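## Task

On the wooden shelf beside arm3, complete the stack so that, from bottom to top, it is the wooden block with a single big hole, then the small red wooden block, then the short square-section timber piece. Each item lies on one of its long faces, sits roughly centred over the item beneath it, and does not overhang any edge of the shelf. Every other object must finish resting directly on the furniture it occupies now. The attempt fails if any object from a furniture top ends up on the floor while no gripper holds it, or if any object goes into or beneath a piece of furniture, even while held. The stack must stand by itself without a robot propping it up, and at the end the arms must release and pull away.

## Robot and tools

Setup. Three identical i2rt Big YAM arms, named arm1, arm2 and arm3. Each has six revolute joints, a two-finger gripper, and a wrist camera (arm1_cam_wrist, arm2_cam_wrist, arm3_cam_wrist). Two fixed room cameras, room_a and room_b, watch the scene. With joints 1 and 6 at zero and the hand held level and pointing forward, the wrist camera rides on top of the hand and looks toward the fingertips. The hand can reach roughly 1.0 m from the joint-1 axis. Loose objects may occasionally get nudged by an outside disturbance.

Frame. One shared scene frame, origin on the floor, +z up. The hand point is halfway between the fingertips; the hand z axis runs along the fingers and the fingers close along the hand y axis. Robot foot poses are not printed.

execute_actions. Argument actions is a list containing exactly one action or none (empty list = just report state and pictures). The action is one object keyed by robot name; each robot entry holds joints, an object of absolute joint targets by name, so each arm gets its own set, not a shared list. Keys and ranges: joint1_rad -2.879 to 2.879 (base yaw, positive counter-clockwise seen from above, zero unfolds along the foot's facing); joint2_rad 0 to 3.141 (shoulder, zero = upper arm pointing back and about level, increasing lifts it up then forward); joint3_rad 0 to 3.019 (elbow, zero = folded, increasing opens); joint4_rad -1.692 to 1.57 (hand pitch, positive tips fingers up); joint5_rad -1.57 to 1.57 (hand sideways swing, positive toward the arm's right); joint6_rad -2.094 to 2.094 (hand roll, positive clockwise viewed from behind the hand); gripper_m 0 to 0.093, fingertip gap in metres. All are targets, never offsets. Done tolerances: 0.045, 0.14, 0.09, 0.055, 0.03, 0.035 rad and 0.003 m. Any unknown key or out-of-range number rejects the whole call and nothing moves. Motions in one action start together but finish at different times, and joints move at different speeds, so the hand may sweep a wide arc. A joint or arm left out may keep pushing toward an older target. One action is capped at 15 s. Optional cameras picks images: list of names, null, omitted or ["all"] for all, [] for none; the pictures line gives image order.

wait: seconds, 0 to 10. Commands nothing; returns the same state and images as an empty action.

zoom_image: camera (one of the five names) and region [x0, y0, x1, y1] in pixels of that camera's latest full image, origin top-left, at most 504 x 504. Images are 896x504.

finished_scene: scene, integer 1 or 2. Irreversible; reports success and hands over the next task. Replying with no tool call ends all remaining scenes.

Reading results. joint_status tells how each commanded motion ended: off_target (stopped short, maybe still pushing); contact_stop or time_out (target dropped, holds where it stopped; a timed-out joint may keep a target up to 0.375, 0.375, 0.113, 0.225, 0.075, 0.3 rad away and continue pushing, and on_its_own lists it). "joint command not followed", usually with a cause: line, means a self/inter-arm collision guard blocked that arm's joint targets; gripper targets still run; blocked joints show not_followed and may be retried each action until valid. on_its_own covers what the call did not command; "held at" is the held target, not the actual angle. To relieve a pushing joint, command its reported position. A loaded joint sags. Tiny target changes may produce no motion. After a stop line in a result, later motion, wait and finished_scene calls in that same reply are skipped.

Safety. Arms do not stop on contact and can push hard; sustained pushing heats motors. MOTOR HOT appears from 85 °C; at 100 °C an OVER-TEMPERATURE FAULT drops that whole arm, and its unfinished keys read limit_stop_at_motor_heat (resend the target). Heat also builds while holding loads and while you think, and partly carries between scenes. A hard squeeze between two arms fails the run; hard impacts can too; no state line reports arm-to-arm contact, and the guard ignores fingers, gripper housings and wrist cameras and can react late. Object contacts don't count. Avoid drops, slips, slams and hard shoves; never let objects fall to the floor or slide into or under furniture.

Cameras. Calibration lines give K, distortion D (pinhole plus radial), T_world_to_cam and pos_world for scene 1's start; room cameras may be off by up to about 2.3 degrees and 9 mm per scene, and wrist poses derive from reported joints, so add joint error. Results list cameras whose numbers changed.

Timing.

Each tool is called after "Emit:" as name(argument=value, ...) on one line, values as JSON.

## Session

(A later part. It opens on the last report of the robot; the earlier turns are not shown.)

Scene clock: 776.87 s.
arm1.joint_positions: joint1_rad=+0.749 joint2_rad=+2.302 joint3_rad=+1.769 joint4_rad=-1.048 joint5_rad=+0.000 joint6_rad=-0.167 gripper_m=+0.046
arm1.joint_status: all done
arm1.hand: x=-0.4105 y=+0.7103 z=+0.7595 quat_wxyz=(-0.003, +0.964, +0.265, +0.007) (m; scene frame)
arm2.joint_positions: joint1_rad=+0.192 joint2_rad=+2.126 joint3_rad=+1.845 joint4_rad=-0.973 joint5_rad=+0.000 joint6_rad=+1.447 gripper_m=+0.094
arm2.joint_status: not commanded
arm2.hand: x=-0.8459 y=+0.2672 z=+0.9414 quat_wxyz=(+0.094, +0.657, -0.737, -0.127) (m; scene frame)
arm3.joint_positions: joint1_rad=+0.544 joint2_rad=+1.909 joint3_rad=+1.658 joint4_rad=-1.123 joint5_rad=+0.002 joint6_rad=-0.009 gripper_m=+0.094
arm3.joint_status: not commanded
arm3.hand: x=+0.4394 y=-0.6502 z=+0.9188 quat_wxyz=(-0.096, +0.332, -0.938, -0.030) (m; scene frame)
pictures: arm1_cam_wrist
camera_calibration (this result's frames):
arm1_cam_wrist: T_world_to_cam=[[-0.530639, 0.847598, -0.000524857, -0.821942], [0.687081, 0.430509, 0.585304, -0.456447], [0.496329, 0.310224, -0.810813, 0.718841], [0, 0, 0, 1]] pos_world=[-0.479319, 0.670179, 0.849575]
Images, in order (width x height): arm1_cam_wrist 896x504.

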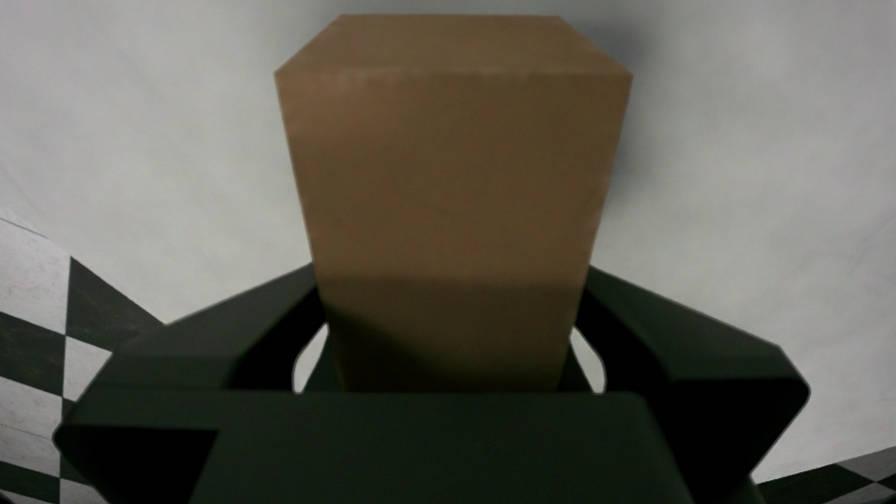

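Emit:
execute_actions(actions=[{"arm1":{"joints":{"joint2_rad":2.337,"joint4_rad":-1.005}}}], cameras=["arm1_cam_wrist","room_a"])

Scene clock: 781.53 s.
arm1.joint_positions: joint1_rad=+0.749 joint2_rad=+2.320 joint3_rad=+1.769 joint4_rad=-1.023 joint5_rad=+0.000 joint6_rad=-0.167 gripper_m=+0.046
arm1.joint_status: all done
arm1.hand: x=-0.4129 y=+0.7095 z=+0.7484 quat_wxyz=(-0.003, +0.964, +0.265, +0.003) (m; scene frame)
arm2.joint_positions: joint1_rad=+0.192 joint2_rad=+2.126 joint3_rad=+1.845 joint4_rad=-0.973 joint5_rad=+0.000 joint6_rad=+1.447 gripper_m=+0.094
arm2.joint_status: not commanded
arm2.hand: x=-0.8459 y=+0.2672 z=+0.9414 quat_wxyz=(+0.094, +0.657, -0.737, -0.127) (m; scene frame)
arm3.joint_positions: joint1_rad=+0.544 joint2_rad=+1.909 joint3_rad=+1.658 joint4_rad=-1.123 joint5_rad=+0.002 joint6_rad=-0.009 gripper_m=+0.094
arm3.joint_status: not commanded
arm3.hand: x=+0.4394 y=-0.6502 z=+0.9188 quat_wxyz=(-0.096, +0.332, -0.938, -0.030) (m; scene frame)
pictures: arm1_cam_wrist, room_a
camera_calibration (this result's frames):
arm1_cam_wrist: T_world_to_cam=[[-0.53067, 0.847578, 0.000984805, -0.823612], [0.691412, 0.432222, 0.578907, -0.44254], [0.490243, 0.30789, -0.815393, 0.713851], [0, 0, 0, 1]] pos_world=[-0.481049, 0.669563, 0.83907]
Images, in order (width x height): arm1_cam_wrist 896x504, room_a 896x504.

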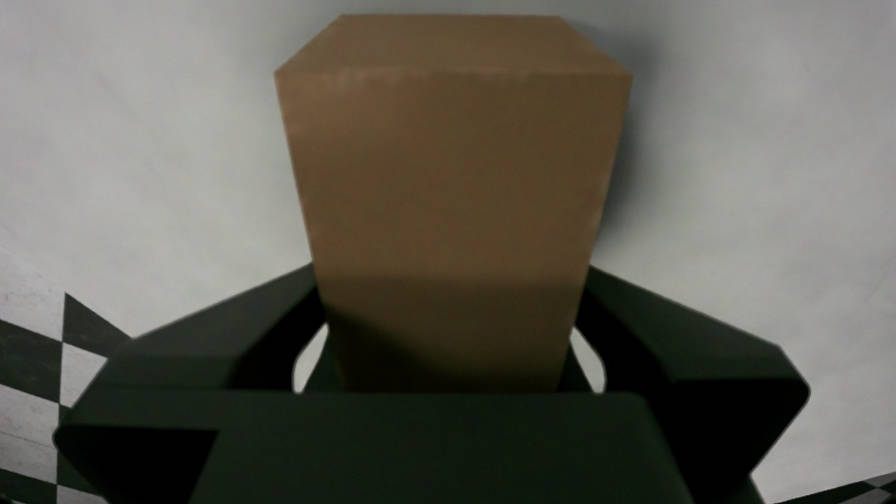

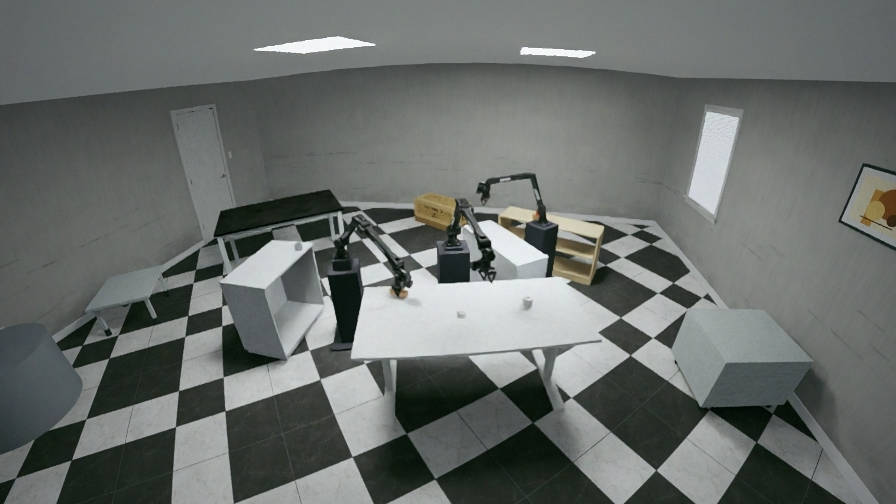

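Emit:
execute_actions(actions=[{"arm1":{"joints":{"joint2_rad":2.355}}}], cameras=["arm1_cam_wrist"])

Scene clock: 785.60 s.
arm1.joint_positions: joint1_rad=+0.749 joint2_rad=+2.324 joint3_rad=+1.769 joint4_rad=-1.020 joint5_rad=+0.000 joint6_rad=-0.167 gripper_m=+0.046
arm1.joint_status: all done
arm1.hand: x=-0.4127 y=+0.7095 z=+0.7460 quat_wxyz=(-0.003, +0.964, +0.265, +0.004) (m; scene frame)
arm2.joint_positions: joint1_rad=+0.192 joint2_rad=+2.126 joint3_rad=+1.845 joint4_rad=-0.973 joint5_rad=+0.000 joint6_rad=+1.447 gripper_m=+0.094
arm2.joint_status: not commanded
arm2.hand: x=-0.8459 y=+0.2672 z=+0.9414 quat_wxyz=(+0.094, +0.657, -0.737, -0.127) (m; scene frame)
arm3.joint_positions: joint1_rad=+0.544 joint2_rad=+1.909 joint3_rad=+1.658 joint4_rad=-1.123 joint5_rad=+0.002 joint6_rad=-0.009 gripper_m=+0.094
arm3.joint_status: not commanded
arm3.hand: x=+0.4394 y=-0.6502 z=+0.9188 quat_wxyz=(-0.096, +0.332, -0.938, -0.030) (m; scene frame)
pictures: arm1_cam_wrist
camera_calibration (this result's frames):
arm1_cam_wrist: T_world_to_cam=[[-0.530666, 0.847581, 0.000769121, -0.823427], [0.690796, 0.431978, 0.579823, -0.442053], [0.491115, 0.308224, -0.814742, 0.711417], [0, 0, 0, 1]] pos_world=[-0.480984, 0.669602, 0.836567]
Images, in order (width x height): arm1_cam_wrist 896x504.

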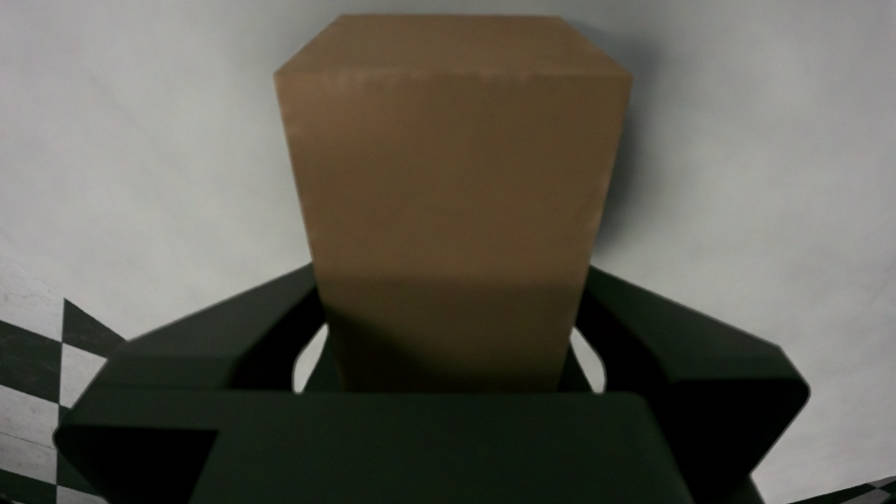

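Emit:
execute_actions(actions=[{"arm1":{"joints":{"joint2_rad":2.32,"gripper_m":0.093}}}], cameras=["arm1_cam_wrist"])

Scene clock: 790.73 s.
arm1.joint_positions: joint1_rad=+0.749 joint2_rad=+2.324 joint3_rad=+1.769 joint4_rad=-1.020 joint5_rad=+0.000 joint6_rad=-0.167 gripper_m=+0.093
arm1.joint_status: all done
arm1.hand: x=-0.4127 y=+0.7095 z=+0.7460 quat_wxyz=(-0.003, +0.964, +0.265, +0.004) (m; scene frame)
arm2.joint_positions: joint1_rad=+0.192 joint2_rad=+2.126 joint3_rad=+1.845 joint4_rad=-0.973 joint5_rad=+0.000 joint6_rad=+1.447 gripper_m=+0.094
arm2.joint_status: not commanded
arm2.hand: x=-0.8459 y=+0.2672 z=+0.9414 quat_wxyz=(+0.094, +0.657, -0.737, -0.127) (m; scene frame)
arm3.joint_positions: joint1_rad=+0.544 joint2_rad=+1.909 joint3_rad=+1.658 joint4_rad=-1.123 joint5_rad=+0.002 joint6_rad=-0.009 gripper_m=+0.094
arm3.joint_status: not commanded
arm3.hand: x=+0.4394 y=-0.6502 z=+0.9188 quat_wxyz=(-0.096, +0.332, -0.938, -0.030) (m; scene frame)
pictures: arm1_cam_wrist
camera_calibration (this result's frames):
arm1_cam_wrist: T_world_to_cam=[[-0.530666, 0.847581, 0.000769121, -0.823427], [0.690796, 0.431978, 0.579823, -0.442053], [0.491115, 0.308224, -0.814742, 0.711417], [0, 0, 0, 1]] pos_world=[-0.480984, 0.669602, 0.836567]
Images, in order (width x height): arm1_cam_wrist 896x504.

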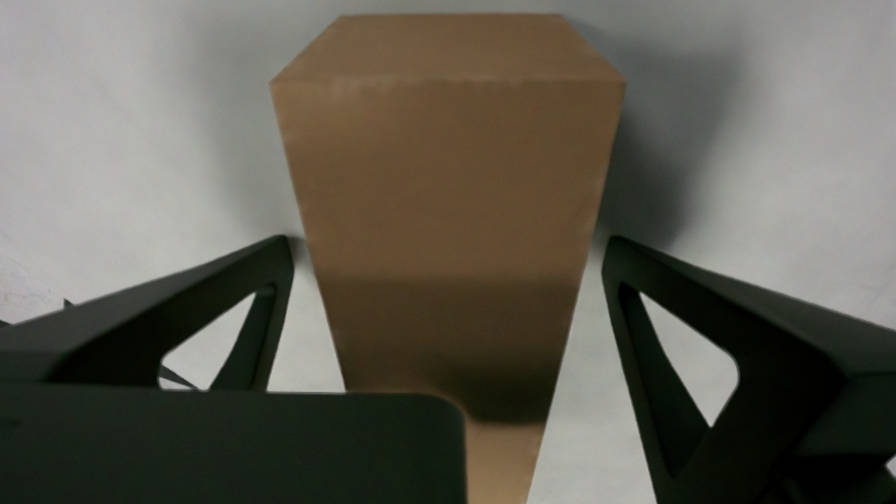

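Emit:
execute_actions(actions=[{"arm1":{"joints":{"joint2_rad":2.0}},"arm2":{"joints":{"joint3_rad":1.9,"joint4_rad":-1.18}}}], cameras=["arm1_cam_wrist","room_a"])

Scene clock: 818.67 s.
arm1.joint_positions: joint1_rad=+0.749 joint2_rad=+1.982 joint3_rad=+1.794 joint4_rad=-1.020 joint5_rad=+0.000 joint6_rad=-0.167 gripper_m=+0.093
arm1.joint_status: all done
arm1.hand: x=-0.4543 y=+0.6922 z=+0.9816 quat_wxyz=(+0.016, +0.949, +0.262, -0.177) (m; scene frame)
arm2.joint_positions: joint1_rad=+0.192 joint2_rad=+2.126 joint3_rad=+1.845 joint4_rad=-1.171 joint5_rad=+0.000 joint6_rad=+1.447 gripper_m=+0.094
arm2.joint_status: all done
arm2.hand: x=-0.7997 y=+0.2559 z=+0.9310 quat_wxyz=(+0.038, +0.664, -0.745, -0.046) (m; scene frame)
arm3.joint_positions: joint1_rad=+0.544 joint2_rad=+1.909 joint3_rad=+1.658 joint4_rad=-1.123 joint5_rad=+0.002 joint6_rad=-0.009 gripper_m=+0.094
arm3.joint_status: not commanded
arm3.hand: x=+0.4394 y=-0.6502 z=+0.9188 quat_wxyz=(-0.096, +0.332, -0.938, -0.030) (m; scene frame)
pictures: arm1_cam_wrist, room_a
camera_calibration (this result's frames):
arm1_cam_wrist: T_world_to_cam=[[-0.520213, 0.851278, 0.0685885, -0.895336], [0.834177, 0.489256, 0.254515, -0.197703], [0.183106, 0.189617, -0.964633, 1.01842], [0, 0, 0, 1]] pos_world=[-0.487324, 0.665798, 1.09413]
Images, in order (width x height): arm1_cam_wrist 896x504, room_a 896x504.

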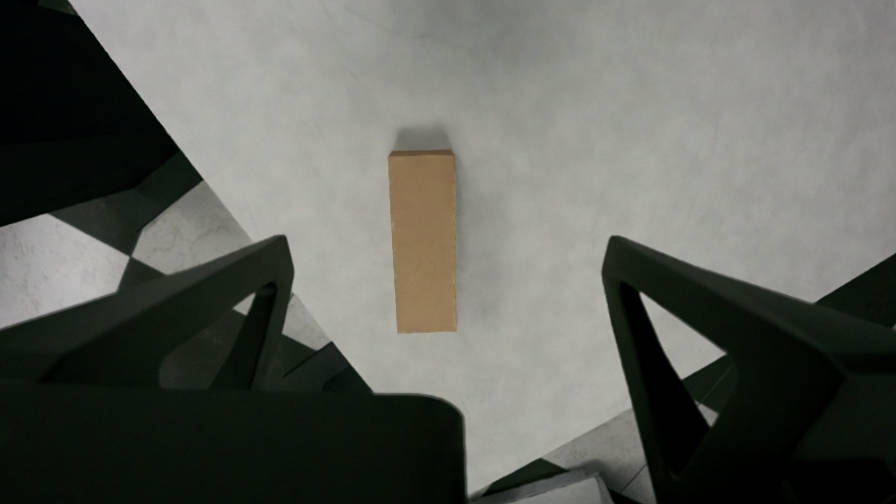

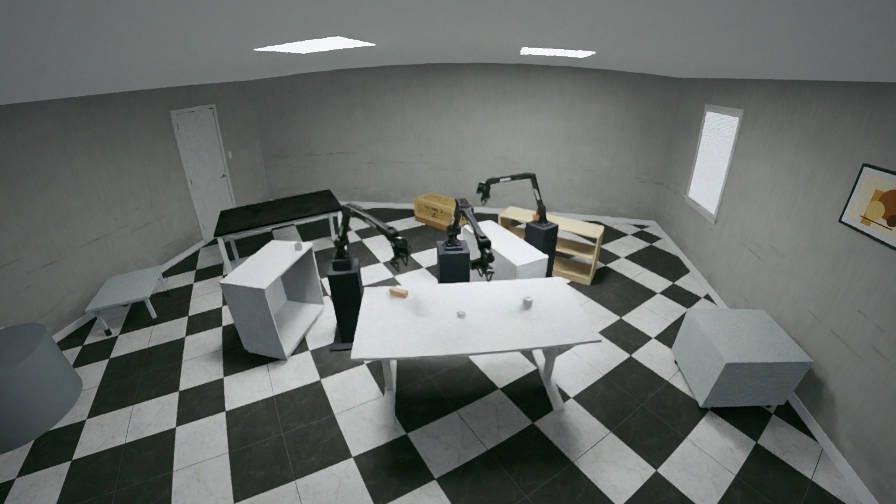

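Emit:
execute_actions(actions=[{"arm1":{"joints":{"joint1_rad":-1.0,"joint4_rad":-1.3}},"arm2":{"joints":{"joint1_rad":-0.748,"joint2_rad":2.24,"joint3_rad":1.95,"joint4_rad":-1.215,"joint6_rad":1.43}}}], cameras=["arm2_cam_wrist","room_a"])

Scene clock: 844.13 s.
arm1.joint_positions: joint1_rad=-1.008 joint2_rad=+1.991 joint3_rad=+1.794 joint4_rad=-1.283 joint5_rad=+0.000 joint6_rad=-0.167 gripper_m=+0.093
arm1.joint_status: all done
arm1.hand: x=+0.0814 y=+1.5688 z=+0.9681 quat_wxyz=(-0.035, +0.819, -0.572, -0.033) (m; scene frame)
arm2.joint_positions: joint1_rad=-0.739 joint2_rad=+2.257 joint3_rad=+1.917 joint4_rad=-1.206 joint5_rad=+0.001 joint6_rad=+1.441 gripper_m=+0.094
arm2.joint_status: all done
arm2.hand: x=-0.4097 y=+0.7225 z=+0.8672 quat_wxyz=(+0.004, +0.263, -0.965, -0.009) (m; scene frame)
arm3.joint_positions: joint1_rad=+0.544 joint2_rad=+1.909 joint3_rad=+1.658 joint4_rad=-1.123 joint5_rad=+0.002 joint6_rad=-0.009 gripper_m=+0.094
arm3.joint_status: not commanded
arm3.hand: x=+0.4394 y=-0.6502 z=+0.9188 quat_wxyz=(-0.096, +0.332, -0.938, -0.030) (m; scene frame)
pictures: arm2_cam_wrist, room_a
camera_calibration (this result's frames):
arm2_cam_wrist: T_world_to_cam=[[0.489258, -0.871911, -0.0199588, 0.849252], [-0.700401, -0.406449, 0.586718, -0.499083], [-0.519678, -0.273077, -0.809545, 0.812357], [0, 0, 0, 1]] pos_world=[-0.342898, 0.759457, 0.967411]
Images, in order (width x height): arm2_cam_wrist 896x504, room_a 896x504.

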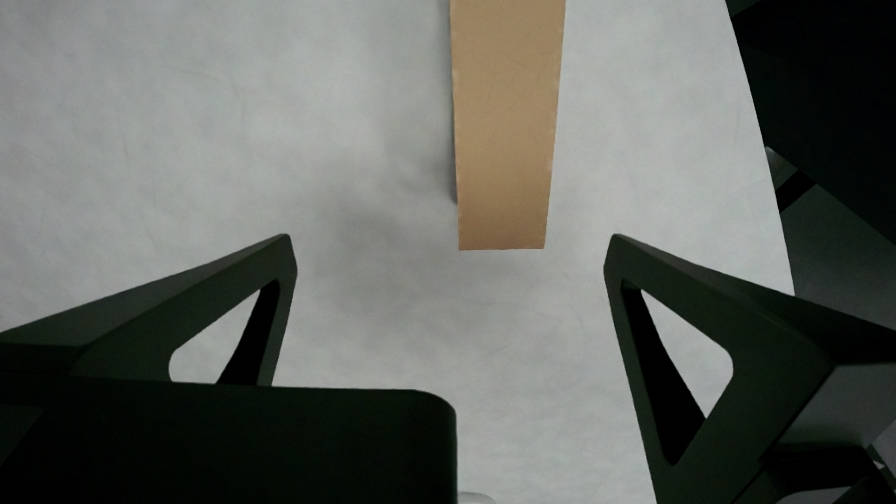

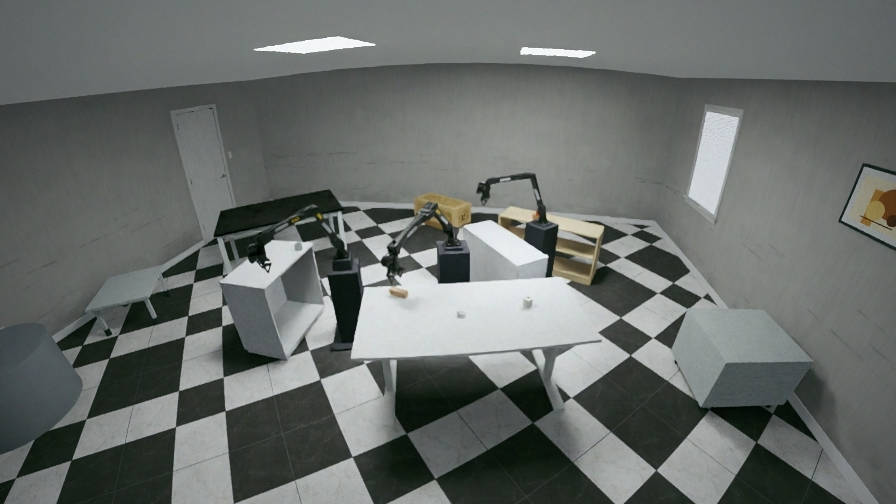

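Emit:
execute_actions(actions=[{"arm2":{"joints":{"joint1_rad":-0.765,"joint2_rad":2.295,"joint3_rad":1.805,"joint4_rad":-1.06}}}], cameras=["arm2_cam_wrist"])

Scene clock: 886.87 s.
arm1.joint_positions: joint1_rad=-1.008 joint2_rad=+1.991 joint3_rad=+1.794 joint4_rad=-1.283 joint5_rad=+0.000 joint6_rad=-0.167 gripper_m=+0.093
arm1.joint_status: not commanded
arm1.hand: x=+0.0814 y=+1.5688 z=+0.9681 quat_wxyz=(-0.035, +0.819, -0.572, -0.033) (m; scene frame)
arm2.joint_positions: joint1_rad=-0.759 joint2_rad=+2.302 joint3_rad=+1.803 joint4_rad=-1.070 joint5_rad=+0.001 joint6_rad=+1.441 gripper_m=+0.094
arm2.joint_status: all done
arm2.hand: x=-0.3899 y=+0.7091 z=+0.7981 quat_wxyz=(+0.002, +0.253, -0.967, +0.003) (m; scene frame)
arm3.joint_positions: joint1_rad=+0.544 joint2_rad=+1.909 joint3_rad=+1.658 joint4_rad=-1.123 joint5_rad=+0.002 joint6_rad=-0.009 gripper_m=+0.094
arm3.joint_status: not commanded
arm3.hand: x=+0.4394 y=-0.6502 z=+0.9188 quat_wxyz=(-0.096, +0.332, -0.938, -0.030) (m; scene frame)
pictures: arm2_cam_wrist
camera_calibration (this result's frames):
arm2_cam_wrist: T_world_to_cam=[[0.471725, -0.881739, 0.00330288, 0.808071], [-0.71362, -0.379577, 0.588785, -0.47599], [-0.517902, -0.280102, -0.808283, 0.767687], [0, 0, 0, 1]] pos_world=[-0.323277, 0.746864, 0.898095]
Images, in order (width x height): arm2_cam_wrist 896x504.

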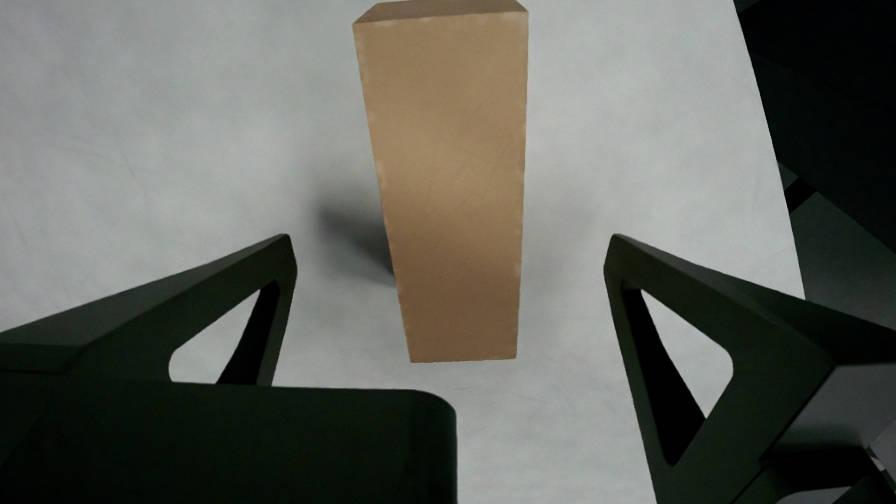

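Emit:
execute_actions(actions=[{"arm2":{"joints":{"joint1_rad":-0.738,"joint2_rad":2.365,"joint3_rad":1.785,"joint4_rad":-0.977,"joint6_rad":1.4}}}], cameras=["arm2_cam_wrist"])

Scene clock: 906.50 s.
arm1.joint_positions: joint1_rad=-1.008 joint2_rad=+1.991 joint3_rad=+1.794 joint4_rad=-1.283 joint5_rad=+0.000 joint6_rad=-0.167 gripper_m=+0.093
arm1.joint_status: not commanded
arm1.hand: x=+0.0814 y=+1.5688 z=+0.9681 quat_wxyz=(-0.035, +0.819, -0.572, -0.033) (m; scene frame)
arm2.joint_positions: joint1_rad=-0.746 joint2_rad=+2.365 joint3_rad=+1.785 joint4_rad=-0.986 joint5_rad=+0.001 joint6_rad=+1.413 gripper_m=+0.094
arm2.joint_status: all done
arm2.hand: x=-0.3978 y=+0.7044 z=+0.7519 quat_wxyz=(+0.002, +0.273, -0.962, +0.002) (m; scene frame)
arm3.joint_positions: joint1_rad=+0.544 joint2_rad=+1.909 joint3_rad=+1.658 joint4_rad=-1.123 joint5_rad=+0.002 joint6_rad=-0.009 gripper_m=+0.094
arm3.joint_status: not commanded
arm3.hand: x=+0.4394 y=-0.6502 z=+0.9188 quat_wxyz=(-0.096, +0.332, -0.938, -0.030) (m; scene frame)
pictures: arm2_cam_wrist
camera_calibration (this result's frames):
arm2_cam_wrist: T_world_to_cam=[[0.507632, -0.861574, 0.00078706, 0.809788], [-0.696686, -0.409943, 0.588707, -0.427996], [-0.506892, -0.299395, -0.808346, 0.742926], [0, 0, 0, 1]] pos_world=[-0.33267, 0.744666, 0.851868]
Images, in order (width x height): arm2_cam_wrist 896x504.

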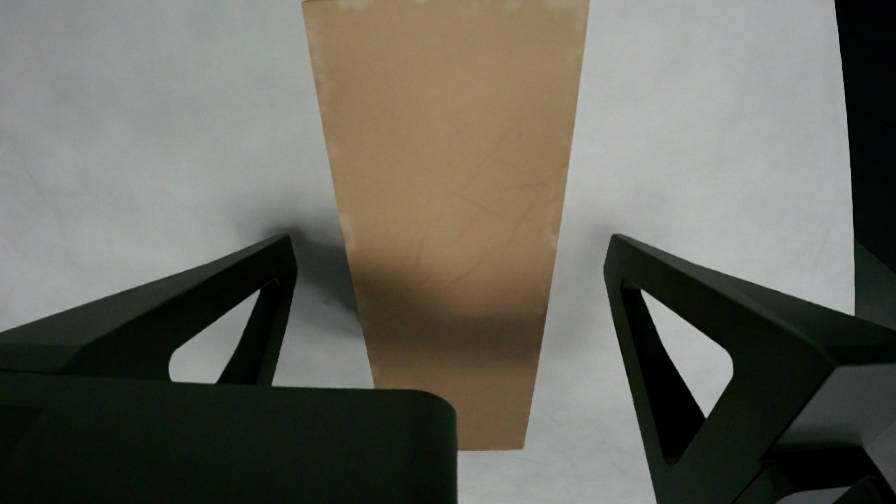

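Emit:
execute_actions(actions=[{"arm2":{"joints":{"gripper_m":0.036}}}], cameras=["arm2_cam_wrist"])

Scene clock: 913.13 s.
arm1.joint_positions: joint1_rad=-1.008 joint2_rad=+1.991 joint3_rad=+1.794 joint4_rad=-1.283 joint5_rad=+0.000 joint6_rad=-0.167 gripper_m=+0.093
arm1.joint_status: not commanded
arm1.hand: x=+0.0814 y=+1.5688 z=+0.9681 quat_wxyz=(-0.035, +0.819, -0.572, -0.033) (m; scene frame)
arm2.joint_positions: joint1_rad=-0.746 joint2_rad=+2.365 joint3_rad=+1.785 joint4_rad=-0.986 joint5_rad=+0.001 joint6_rad=+1.412 gripper_m=+0.045
arm2.joint_status: gripper_m off_target (ended at +0.045, target +0.036)
arm2.hand: x=-0.3979 y=+0.7046 z=+0.7519 quat_wxyz=(+0.002, +0.273, -0.962, +0.001) (m; scene frame)
arm3.joint_positions: joint1_rad=+0.544 joint2_rad=+1.909 joint3_rad=+1.658 joint4_rad=-1.123 joint5_rad=+0.002 joint6_rad=-0.009 gripper_m=+0.094
arm3.joint_status: not commanded
arm3.hand: x=+0.4394 y=-0.6502 z=+0.9188 quat_wxyz=(-0.096, +0.332, -0.938, -0.030) (m; scene frame)
pictures: arm2_cam_wrist
camera_calibration (this result's frames):
arm2_cam_wrist: T_world_to_cam=[[0.508614, -0.860995, 0.0000250931, 0.81053], [-0.696042, -0.411154, 0.588624, -0.426803], [-0.506792, -0.2994, -0.808407, 0.743029], [0, 0, 0, 1]] pos_world=[-0.332758, 0.744843, 0.851876]
Images, in order (width x height): arm2_cam_wrist 896x504.

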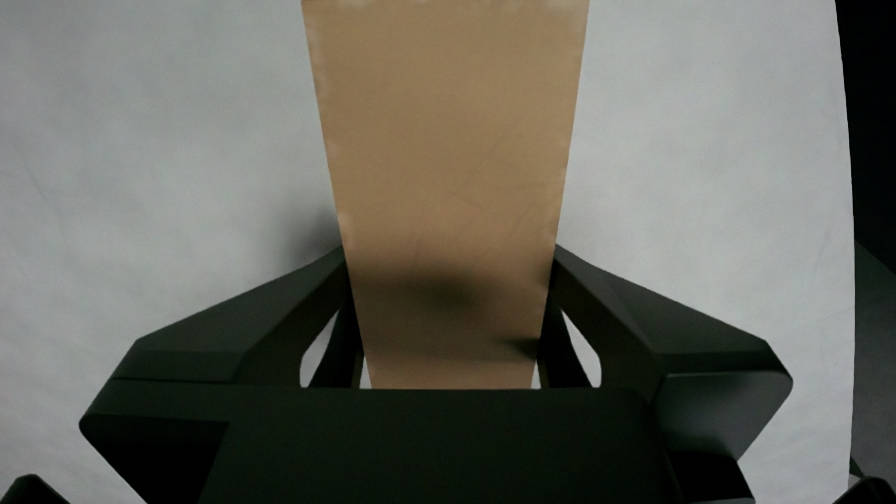

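Emit:
execute_actions(actions=[{"arm2":{"joints":{"joint2_rad":1.9}},"arm3":{"joints":{"joint6_rad":-1.435}}}], cameras=["arm2_cam_wrist","room_b"])

Scene clock: 947.47 s.
arm1.joint_positions: joint1_rad=-1.008 joint2_rad=+1.991 joint3_rad=+1.794 joint4_rad=-1.283 joint5_rad=+0.000 joint6_rad=-0.167 gripper_m=+0.093
arm1.joint_status: not commanded
arm1.hand: x=+0.0814 y=+1.5688 z=+0.9681 quat_wxyz=(-0.035, +0.819, -0.572, -0.033) (m; scene frame)
arm2.joint_positions: joint1_rad=-0.746 joint2_rad=+1.924 joint3_rad=+1.769 joint4_rad=-0.984 joint5_rad=+0.001 joint6_rad=+1.412 gripper_m=+0.045
arm2.joint_status: all done
arm2.hand: x=-0.4112 y=+0.7409 z=+1.0398 quat_wxyz=(+0.027, +0.266, -0.940, -0.209) (m; scene frame)
arm3.joint_positions: joint1_rad=+0.544 joint2_rad=+1.909 joint3_rad=+1.658 joint4_rad=-1.123 joint5_rad=+0.002 joint6_rad=-1.423 gripper_m=+0.094
arm3.joint_status: all done
arm3.hand: x=+0.4394 y=-0.6502 z=+0.9188 quat_wxyz=(-0.092, +0.861, -0.498, +0.040) (m; scene frame)
pictures: arm2_cam_wrist, room_b
camera_calibration (this result's frames):
arm2_cam_wrist: T_world_to_cam=[[0.472264, -0.780065, -0.410445, 1.20044], [-0.607321, -0.625441, 0.489882, -0.292718], [-0.638849, 0.0179182, -0.769124, 0.649687], [0, 0, 0, 1]] pos_world=[-0.329647, 0.741704, 1.1358]
Images, in order (width x height): arm2_cam_wrist 896x504, room_b 896x504.

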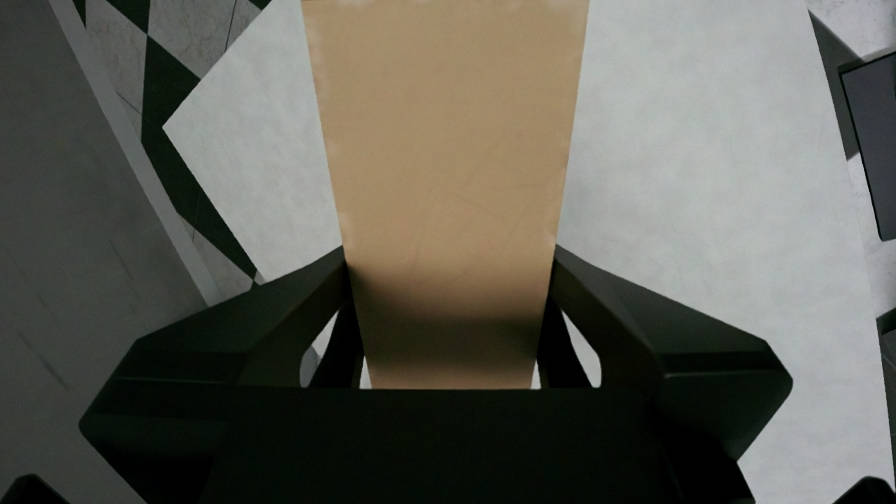

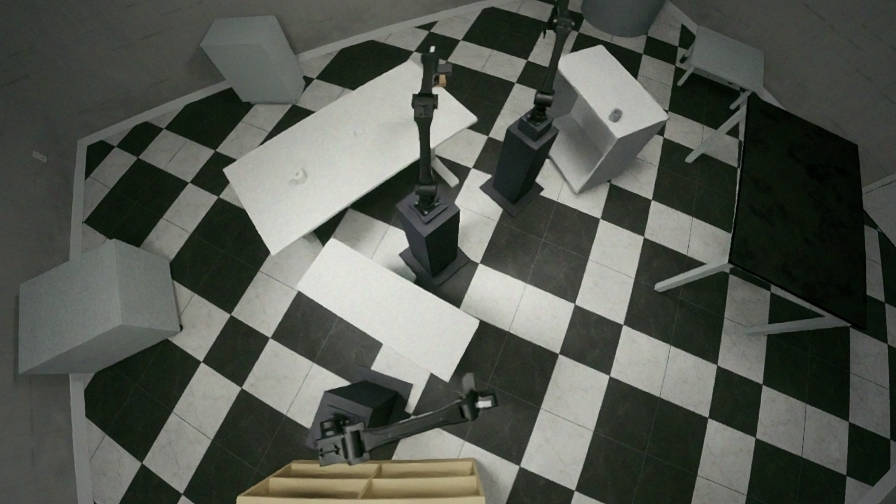

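Emit:
execute_actions(actions=[{"arm2":{"joints":{"joint1_rad":1.985,"joint2_rad":1.875,"joint3_rad":1.43,"joint4_rad":-1.09,"joint6_rad":1.565}}}], cameras=["arm2_cam_wrist","room_b"])

Scene clock: 956.40 s.
arm1.joint_positions: joint1_rad=-1.008 joint2_rad=+1.991 joint3_rad=+1.794 joint4_rad=-1.283 joint5_rad=+0.000 joint6_rad=-0.167 gripper_m=+0.093
arm1.joint_status: not commanded
arm1.hand: x=+0.0814 y=+1.5688 z=+0.9681 quat_wxyz=(-0.035, +0.819, -0.572, -0.033) (m; scene frame)
arm2.joint_positions: joint1_rad=+1.995 joint2_rad=+1.901 joint3_rad=+1.432 joint4_rad=-1.082 joint5_rad=-0.002 joint6_rad=+1.552 gripper_m=+0.045
arm2.joint_status: all done
arm2.hand: x=-0.1473 y=-0.4581 z=+0.9176 quat_wxyz=(+0.014, +1.000, +0.006, -0.001) (m; scene frame)
arm3.joint_positions: joint1_rad=+0.544 joint2_rad=+1.909 joint3_rad=+1.658 joint4_rad=-1.123 joint5_rad=+0.002 joint6_rad=-1.423 gripper_m=+0.094
arm3.joint_status: not commanded
arm3.hand: x=+0.4394 y=-0.6502 z=+0.9188 quat_wxyz=(-0.092, +0.861, -0.498, +0.040) (m; scene frame)
pictures: arm2_cam_wrist, room_b
camera_calibration (this result's frames):
arm2_cam_wrist: T_world_to_cam=[[0.00741416, 0.999516, -0.0302067, 0.488215], [0.812073, 0.0116086, 0.58344, -0.40741], [0.583509, -0.0288558, -0.811594, 0.943307], [0, 0, 0, 1]] pos_world=[-0.223201, -0.456029, 1.01803]
Images, in order (width x height): arm2_cam_wrist 896x504, room_b 896x504.

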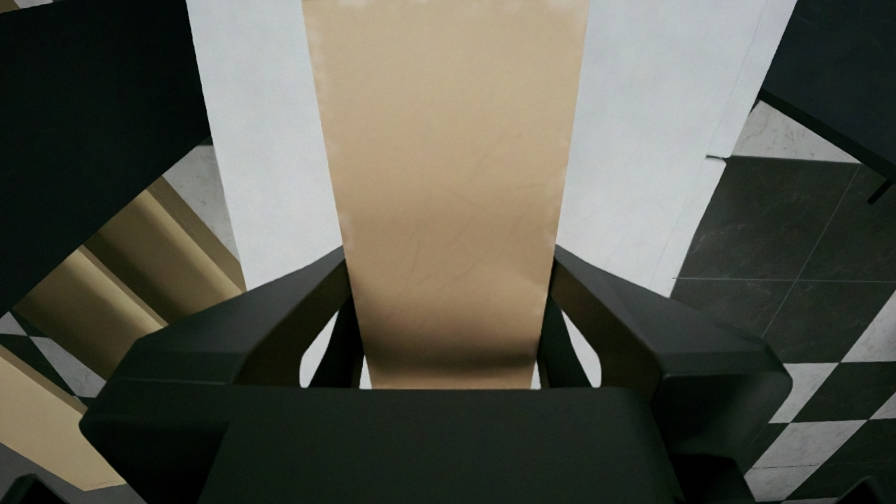

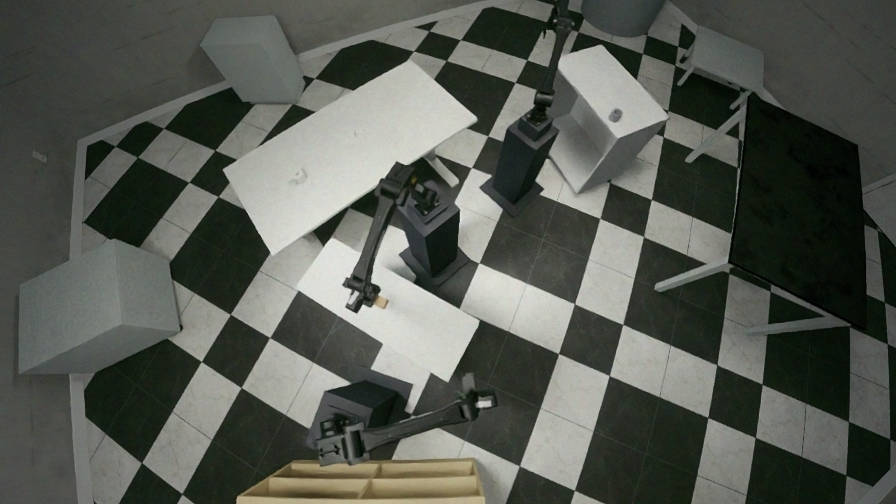

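Emit:
execute_actions(actions=[{"arm2":{"joints":{"joint2_rad":2.018,"joint3_rad":1.34,"joint4_rad":-0.85}}}], cameras=["arm2_cam_wrist"])

Scene clock: 980.40 s.
arm1.joint_positions: joint1_rad=-1.008 joint2_rad=+1.991 joint3_rad=+1.794 joint4_rad=-1.283 joint5_rad=+0.000 joint6_rad=-0.167 gripper_m=+0.093
arm1.joint_status: not commanded
arm1.hand: x=+0.0814 y=+1.5688 z=+0.9681 quat_wxyz=(-0.035, +0.819, -0.572, -0.033) (m; scene frame)
arm2.joint_positions: joint1_rad=+1.995 joint2_rad=+2.045 joint3_rad=+1.330 joint4_rad=-0.860 joint5_rad=-0.002 joint6_rad=+1.553 gripper_m=+0.045
arm2.joint_status: all done
arm2.hand: x=-0.1475 y=-0.4471 z=+0.8092 quat_wxyz=(+0.002, +1.000, +0.006, +0.000) (m; scene frame)
arm3.joint_positions: joint1_rad=+0.544 joint2_rad=+1.909 joint3_rad=+1.658 joint4_rad=-1.123 joint5_rad=+0.002 joint6_rad=-1.423 gripper_m=+0.094
arm3.joint_status: not commanded
arm3.hand: x=+0.4394 y=-0.6502 z=+0.9188 quat_wxyz=(-0.092, +0.861, -0.498, +0.040) (m; scene frame)
pictures: arm2_cam_wrist
camera_calibration (this result's frames):
arm2_cam_wrist: T_world_to_cam=[[0.00786333, 0.999952, -0.00579724, 0.454448], [0.811985, -0.00300138, 0.58367, -0.350886], [0.583625, -0.00929686, -0.81197, 0.864904], [0, 0, 0, 1]] pos_world=[-0.223439, -0.447439, 0.909713]
Images, in order (width x height): arm2_cam_wrist 896x504.

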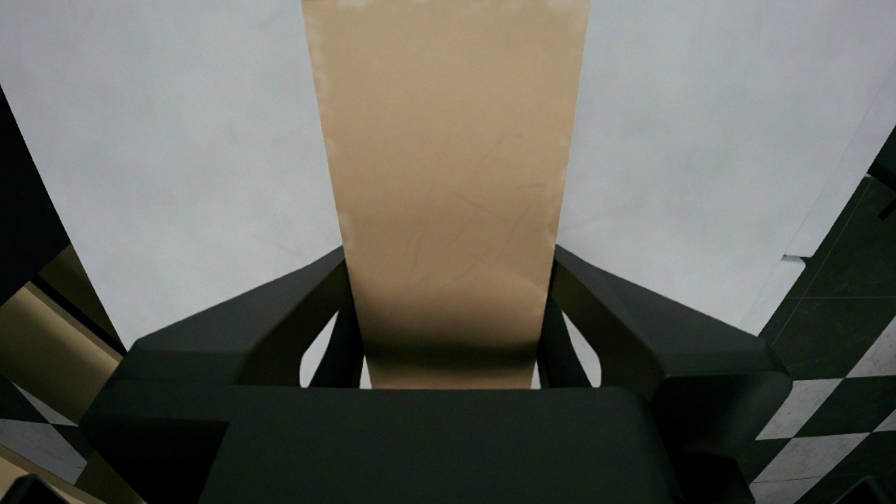

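Emit:
execute_actions(actions=[{"arm2":{"joints":{"joint2_rad":2.085,"joint4_rad":-0.825}}}], cameras=["arm2_cam_wrist"])

Scene clock: 987.30 s.
arm1.joint_positions: joint1_rad=-1.008 joint2_rad=+1.991 joint3_rad=+1.794 joint4_rad=-1.283 joint5_rad=+0.000 joint6_rad=-0.167 gripper_m=+0.093
arm1.joint_status: not commanded
arm1.hand: x=+0.0814 y=+1.5688 z=+0.9681 quat_wxyz=(-0.035, +0.819, -0.572, -0.033) (m; scene frame)
arm2.joint_positions: joint1_rad=+1.994 joint2_rad=+2.080 joint3_rad=+1.330 joint4_rad=-0.831 joint5_rad=-0.002 joint6_rad=+1.554 gripper_m=+0.045
arm2.joint_status: all done
arm2.hand: x=-0.1478 y=-0.4475 z=+0.7913 quat_wxyz=(-0.001, +1.000, +0.005, +0.000) (m; scene frame)
arm3.joint_positions: joint1_rad=+0.544 joint2_rad=+1.909 joint3_rad=+1.658 joint4_rad=-1.123 joint5_rad=+0.002 joint6_rad=-1.423 gripper_m=+0.094
arm3.joint_status: not commanded
arm3.hand: x=+0.4394 y=-0.6502 z=+0.9188 quat_wxyz=(-0.092, +0.861, -0.498, +0.040) (m; scene frame)
pictures: arm2_cam_wrist
camera_calibration (this result's frames):
arm2_cam_wrist: T_world_to_cam=[[0.0094035, 0.999956, -0.000458422, 0.450784], [0.811955, -0.00736797, 0.583674, -0.342171], [0.583644, -0.00586079, -0.811988, 0.852042], [0, 0, 0, 1]] pos_world=[-0.223701, -0.448292, 0.891771]
Images, in order (width x height): arm2_cam_wrist 896x504.

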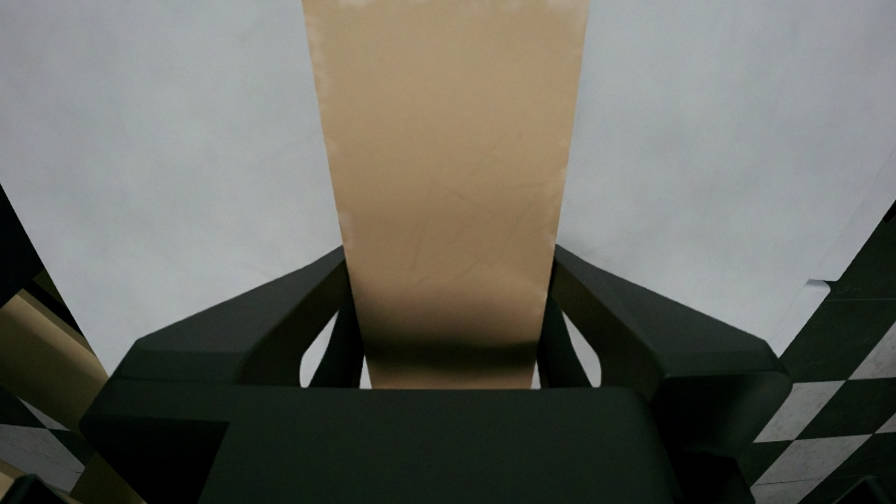

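Emit:
execute_actions(actions=[{"arm2":{"joints":{"joint2_rad":2.11,"joint4_rad":-0.805}}}], cameras=["arm2_cam_wrist"])

Scene clock: 991.53 s.
arm1.joint_positions: joint1_rad=-1.008 joint2_rad=+1.991 joint3_rad=+1.794 joint4_rad=-1.283 joint5_rad=+0.000 joint6_rad=-0.167 gripper_m=+0.093
arm1.joint_status: not commanded
arm1.hand: x=+0.0814 y=+1.5688 z=+0.9681 quat_wxyz=(-0.035, +0.819, -0.572, -0.033) (m; scene frame)
arm2.joint_positions: joint1_rad=+1.994 joint2_rad=+2.080 joint3_rad=+1.330 joint4_rad=-0.827 joint5_rad=-0.002 joint6_rad=+1.554 gripper_m=+0.045
arm2.joint_status: all done
arm2.hand: x=-0.1478 y=-0.4485 z=+0.7913 quat_wxyz=(+0.001, +1.000, +0.005, +0.000) (m; scene frame)
arm3.joint_positions: joint1_rad=+0.544 joint2_rad=+1.909 joint3_rad=+1.658 joint4_rad=-1.123 joint5_rad=+0.002 joint6_rad=-1.423 gripper_m=+0.094
arm3.joint_status: not commanded
arm3.hand: x=+0.4394 y=-0.6502 z=+0.9188 quat_wxyz=(-0.092, +0.861, -0.498, +0.040) (m; scene frame)
pictures: arm2_cam_wrist
camera_calibration (this result's frames):
arm2_cam_wrist: T_world_to_cam=[[0.00939328, 0.999947, -0.00427313, 0.454736], [0.811969, -0.0051332, 0.583678, -0.341172], [0.583625, -0.0089523, -0.811974, 0.85064], [0, 0, 0, 1]] pos_world=[-0.223705, -0.448848, 0.891775]
Images, in order (width x height): arm2_cam_wrist 896x504.

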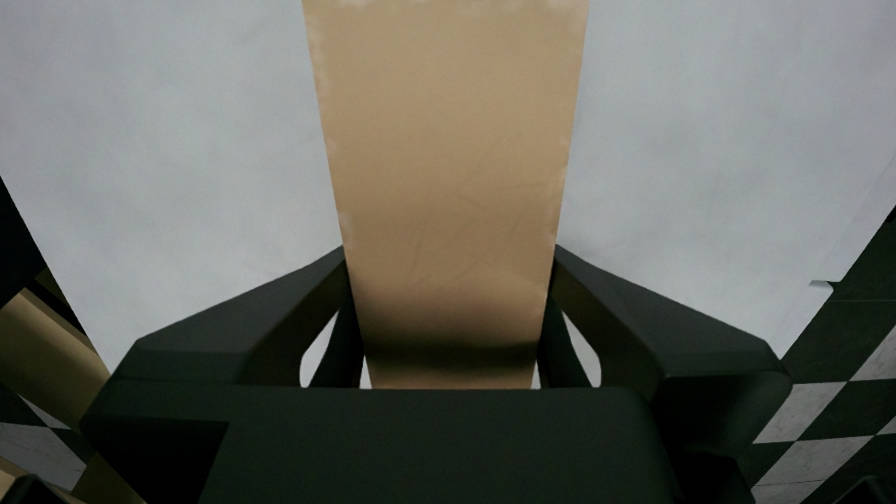

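Emit:
execute_actions(actions=[{"arm2":{"joints":{"joint2_rad":2.078,"joint4_rad":-0.828,"gripper_m":0.093}}}], cameras=["arm2_cam_wrist"])

Emit:
execute_actions(actions=[{"arm2":{"joints":{"joint2_rad":1.8}}}], cameras=["arm2_cam_wrist","room_b"])

Scene clock: 1002.53 s.
arm1.joint_positions: joint1_rad=-1.008 joint2_rad=+1.991 joint3_rad=+1.794 joint4_rad=-1.283 joint5_rad=+0.000 joint6_rad=-0.167 gripper_m=+0.093
arm1.joint_status: not commanded
arm1.hand: x=+0.0814 y=+1.5688 z=+0.9681 quat_wxyz=(-0.035, +0.819, -0.572, -0.033) (m; scene frame)
arm2.joint_positions: joint1_rad=+1.994 joint2_rad=+2.080 joint3_rad=+1.330 joint4_rad=-0.827 joint5_rad=-0.002 joint6_rad=+1.554 gripper_m=+0.093
arm2.joint_status: all done
arm2.hand: x=-0.1478 y=-0.4485 z=+0.7913 quat_wxyz=(+0.001, +1.000, +0.005, +0.000) (m; scene frame)
arm3.joint_positions: joint1_rad=+0.544 joint2_rad=+1.909 joint3_rad=+1.658 joint4_rad=-1.123 joint5_rad=+0.002 joint6_rad=-1.423 gripper_m=+0.094
arm3.joint_status: not commanded
arm3.hand: x=+0.4394 y=-0.6502 z=+0.9188 quat_wxyz=(-0.092, +0.861, -0.498, +0.040) (m; scene frame)
pictures: arm2_cam_wrist
camera_calibration (this result's frames):
arm2_cam_wrist: T_world_to_cam=[[0.00977474, 0.999943, -0.00427339, 0.454791], [0.811967, -0.00544279, 0.583679, -0.341312], [0.583622, -0.00917515, -0.811974, 0.850539], [0, 0, 0, 1]] pos_world=[-0.223705, -0.448819, 0.891775]
Images, in order (width x height): arm2_cam_wrist 896x504.

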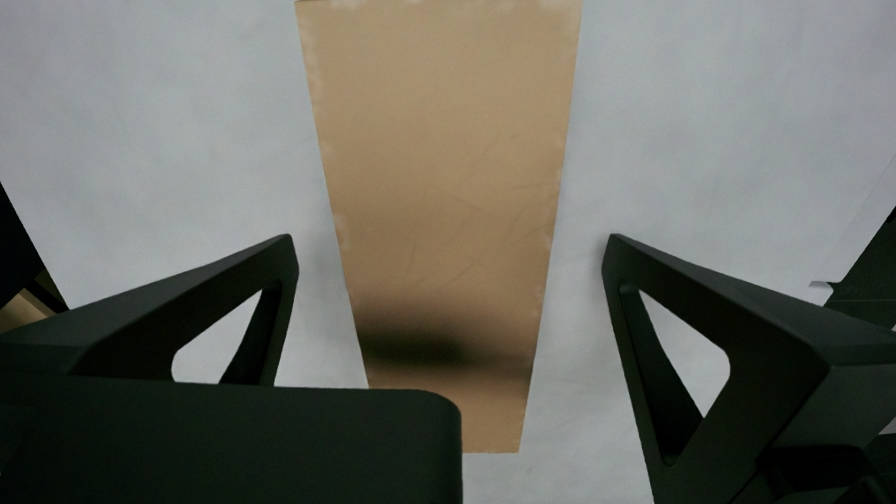

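Scene clock: 1003.83 s.
arm1.joint_positions: joint1_rad=-1.008 joint2_rad=+1.991 joint3_rad=+1.794 joint4_rad=-1.283 joint5_rad=+0.000 joint6_rad=-0.167 gripper_m=+0.093
arm1.joint_status: not commanded
arm1.hand: x=+0.0814 y=+1.5688 z=+0.9681 quat_wxyz=(-0.035, +0.819, -0.572, -0.033) (m; scene frame)
arm2.joint_positions: joint1_rad=+1.994 joint2_rad=+1.797 joint3_rad=+1.330 joint4_rad=-0.827 joint5_rad=-0.002 joint6_rad=+1.554 gripper_m=+0.093
arm2.joint_status: all done
arm2.hand: x=-0.1477 y=-0.4846 z=+0.9457 quat_wxyz=(+0.142, +0.990, +0.005, -0.002) (m; scene frame)
arm3.joint_positions: joint1_rad=+0.544 joint2_rad=+1.909 joint3_rad=+1.658 joint4_rad=-1.123 joint5_rad=+0.002 joint6_rad=-1.423 gripper_m=+0.094
arm3.joint_status: not commanded
arm3.hand: x=+0.4394 y=-0.6502 z=+0.9188 quat_wxyz=(-0.092, +0.861, -0.498, +0.040) (m; scene frame)
pictures: arm2_cam_wrist, room_b
camera_calibration (this result's frames):
arm2_cam_wrist: T_world_to_cam=[[0.00876846, 0.958965, -0.28339, 0.735517], [0.813176, 0.158094, 0.560135, -0.33002], [0.581952, -0.235357, -0.77842, 0.833913], [0, 0, 0, 1]] pos_world=[-0.223383, -0.456893, 1.04243]
Images, in order (width x height): arm2_cam_wrist 896x504, room_b 896x504.

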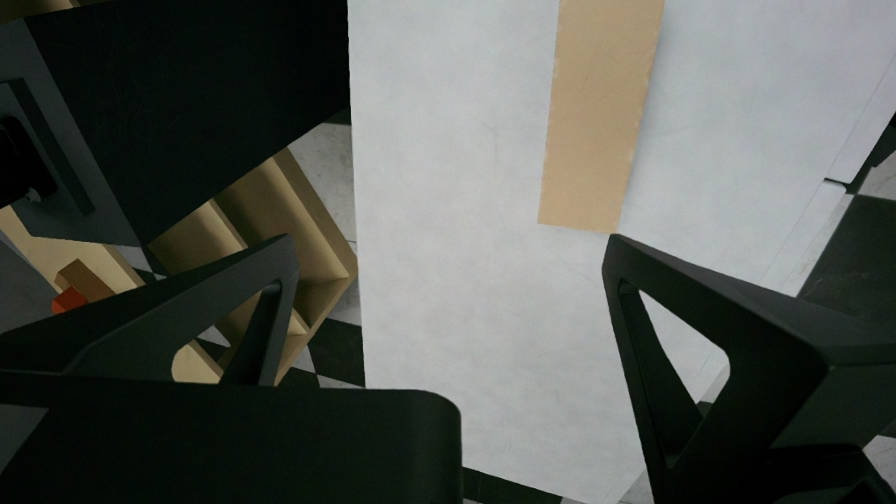

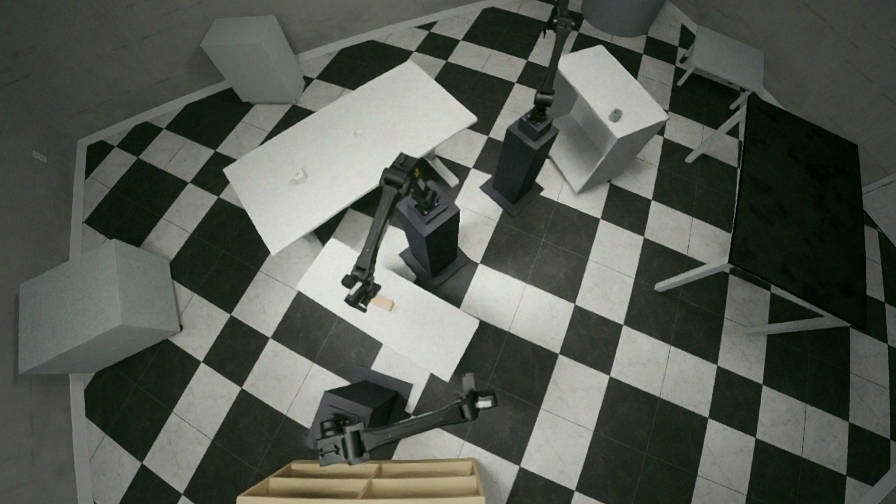

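Emit:
execute_actions(actions=[{"arm2":{"joints":{"joint1_rad":0.4}},"arm3":{"joints":{"joint1_rad":1.61,"joint2_rad":1.98,"joint3_rad":1.68,"joint4_rad":-1.245}}}], cameras=["arm3_cam_wrist","room_b"])

Scene clock: 1026.70 s.
arm1.joint_positions: joint1_rad=-1.008 joint2_rad=+1.991 joint3_rad=+1.794 joint4_rad=-1.283 joint5_rad=+0.000 joint6_rad=-0.167 gripper_m=+0.093
arm1.joint_status: not commanded
arm1.hand: x=+0.0814 y=+1.5688 z=+0.9681 quat_wxyz=(-0.035, +0.819, -0.572, -0.033) (m; scene frame)
arm2.joint_positions: joint1_rad=+0.392 joint2_rad=+1.797 joint3_rad=+1.330 joint4_rad=-0.827 joint5_rad=+0.002 joint6_rad=+1.554 gripper_m=+0.093
arm2.joint_status: all done
arm2.hand: x=-0.7246 y=+0.1192 z=+0.9420 quat_wxyz=(+0.098, +0.692, -0.708, -0.099) (m; scene frame)
arm3.joint_positions: joint1_rad=+1.616 joint2_rad=+2.004 joint3_rad=+1.658 joint4_rad=-1.233 joint5_rad=-0.002 joint6_rad=-1.424 gripper_m=+0.094
arm3.joint_status: all done
arm3.hand: x=-0.1567 y=-0.4497 z=+0.8561 quat_wxyz=(+0.005, +1.000, +0.012, +0.002) (m; scene frame)
pictures: arm3_cam_wrist, room_b
camera_calibration (this result's frames):
arm3_cam_wrist: T_world_to_cam=[[-0.0340599, 0.9992, -0.0209575, 0.459878], [0.800201, 0.0398277, 0.598408, -0.366444], [0.598764, 0.00361147, -0.800917, 0.909743], [0, 0, 0, 1]] pos_world=[-0.23583, -0.448201, 0.95755]
Images, in order (width x height): arm3_cam_wrist 896x504, room_b 896x504.

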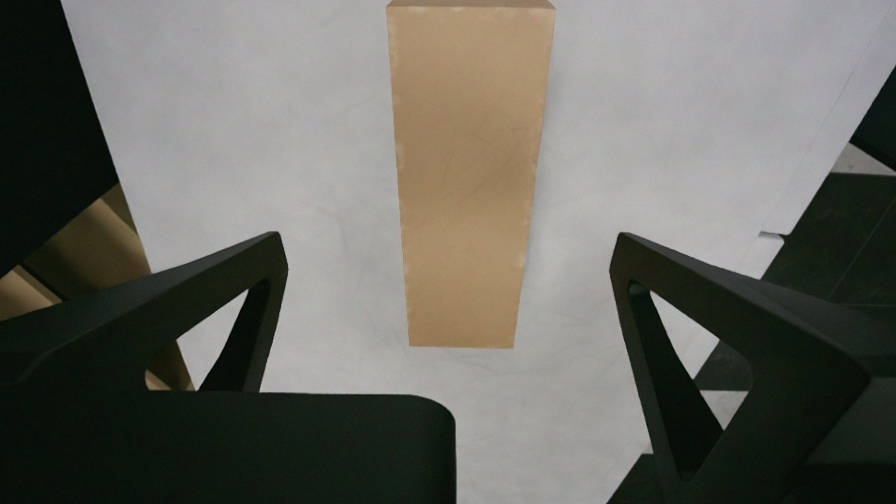

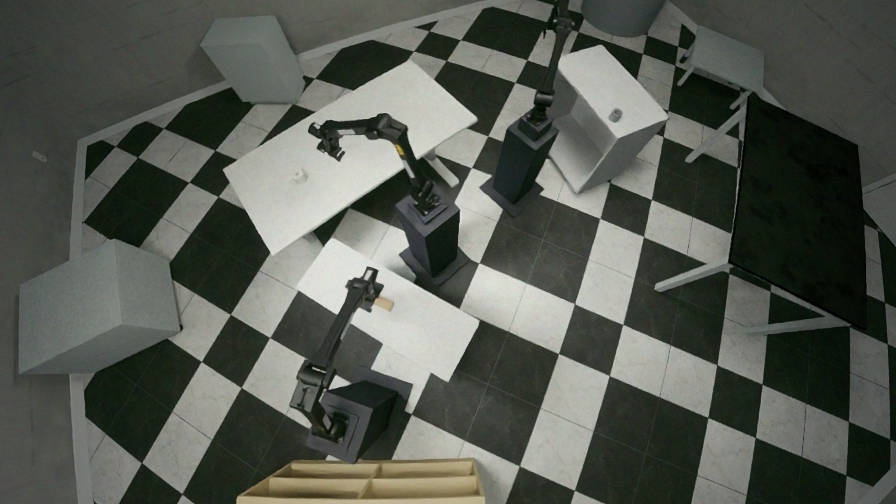

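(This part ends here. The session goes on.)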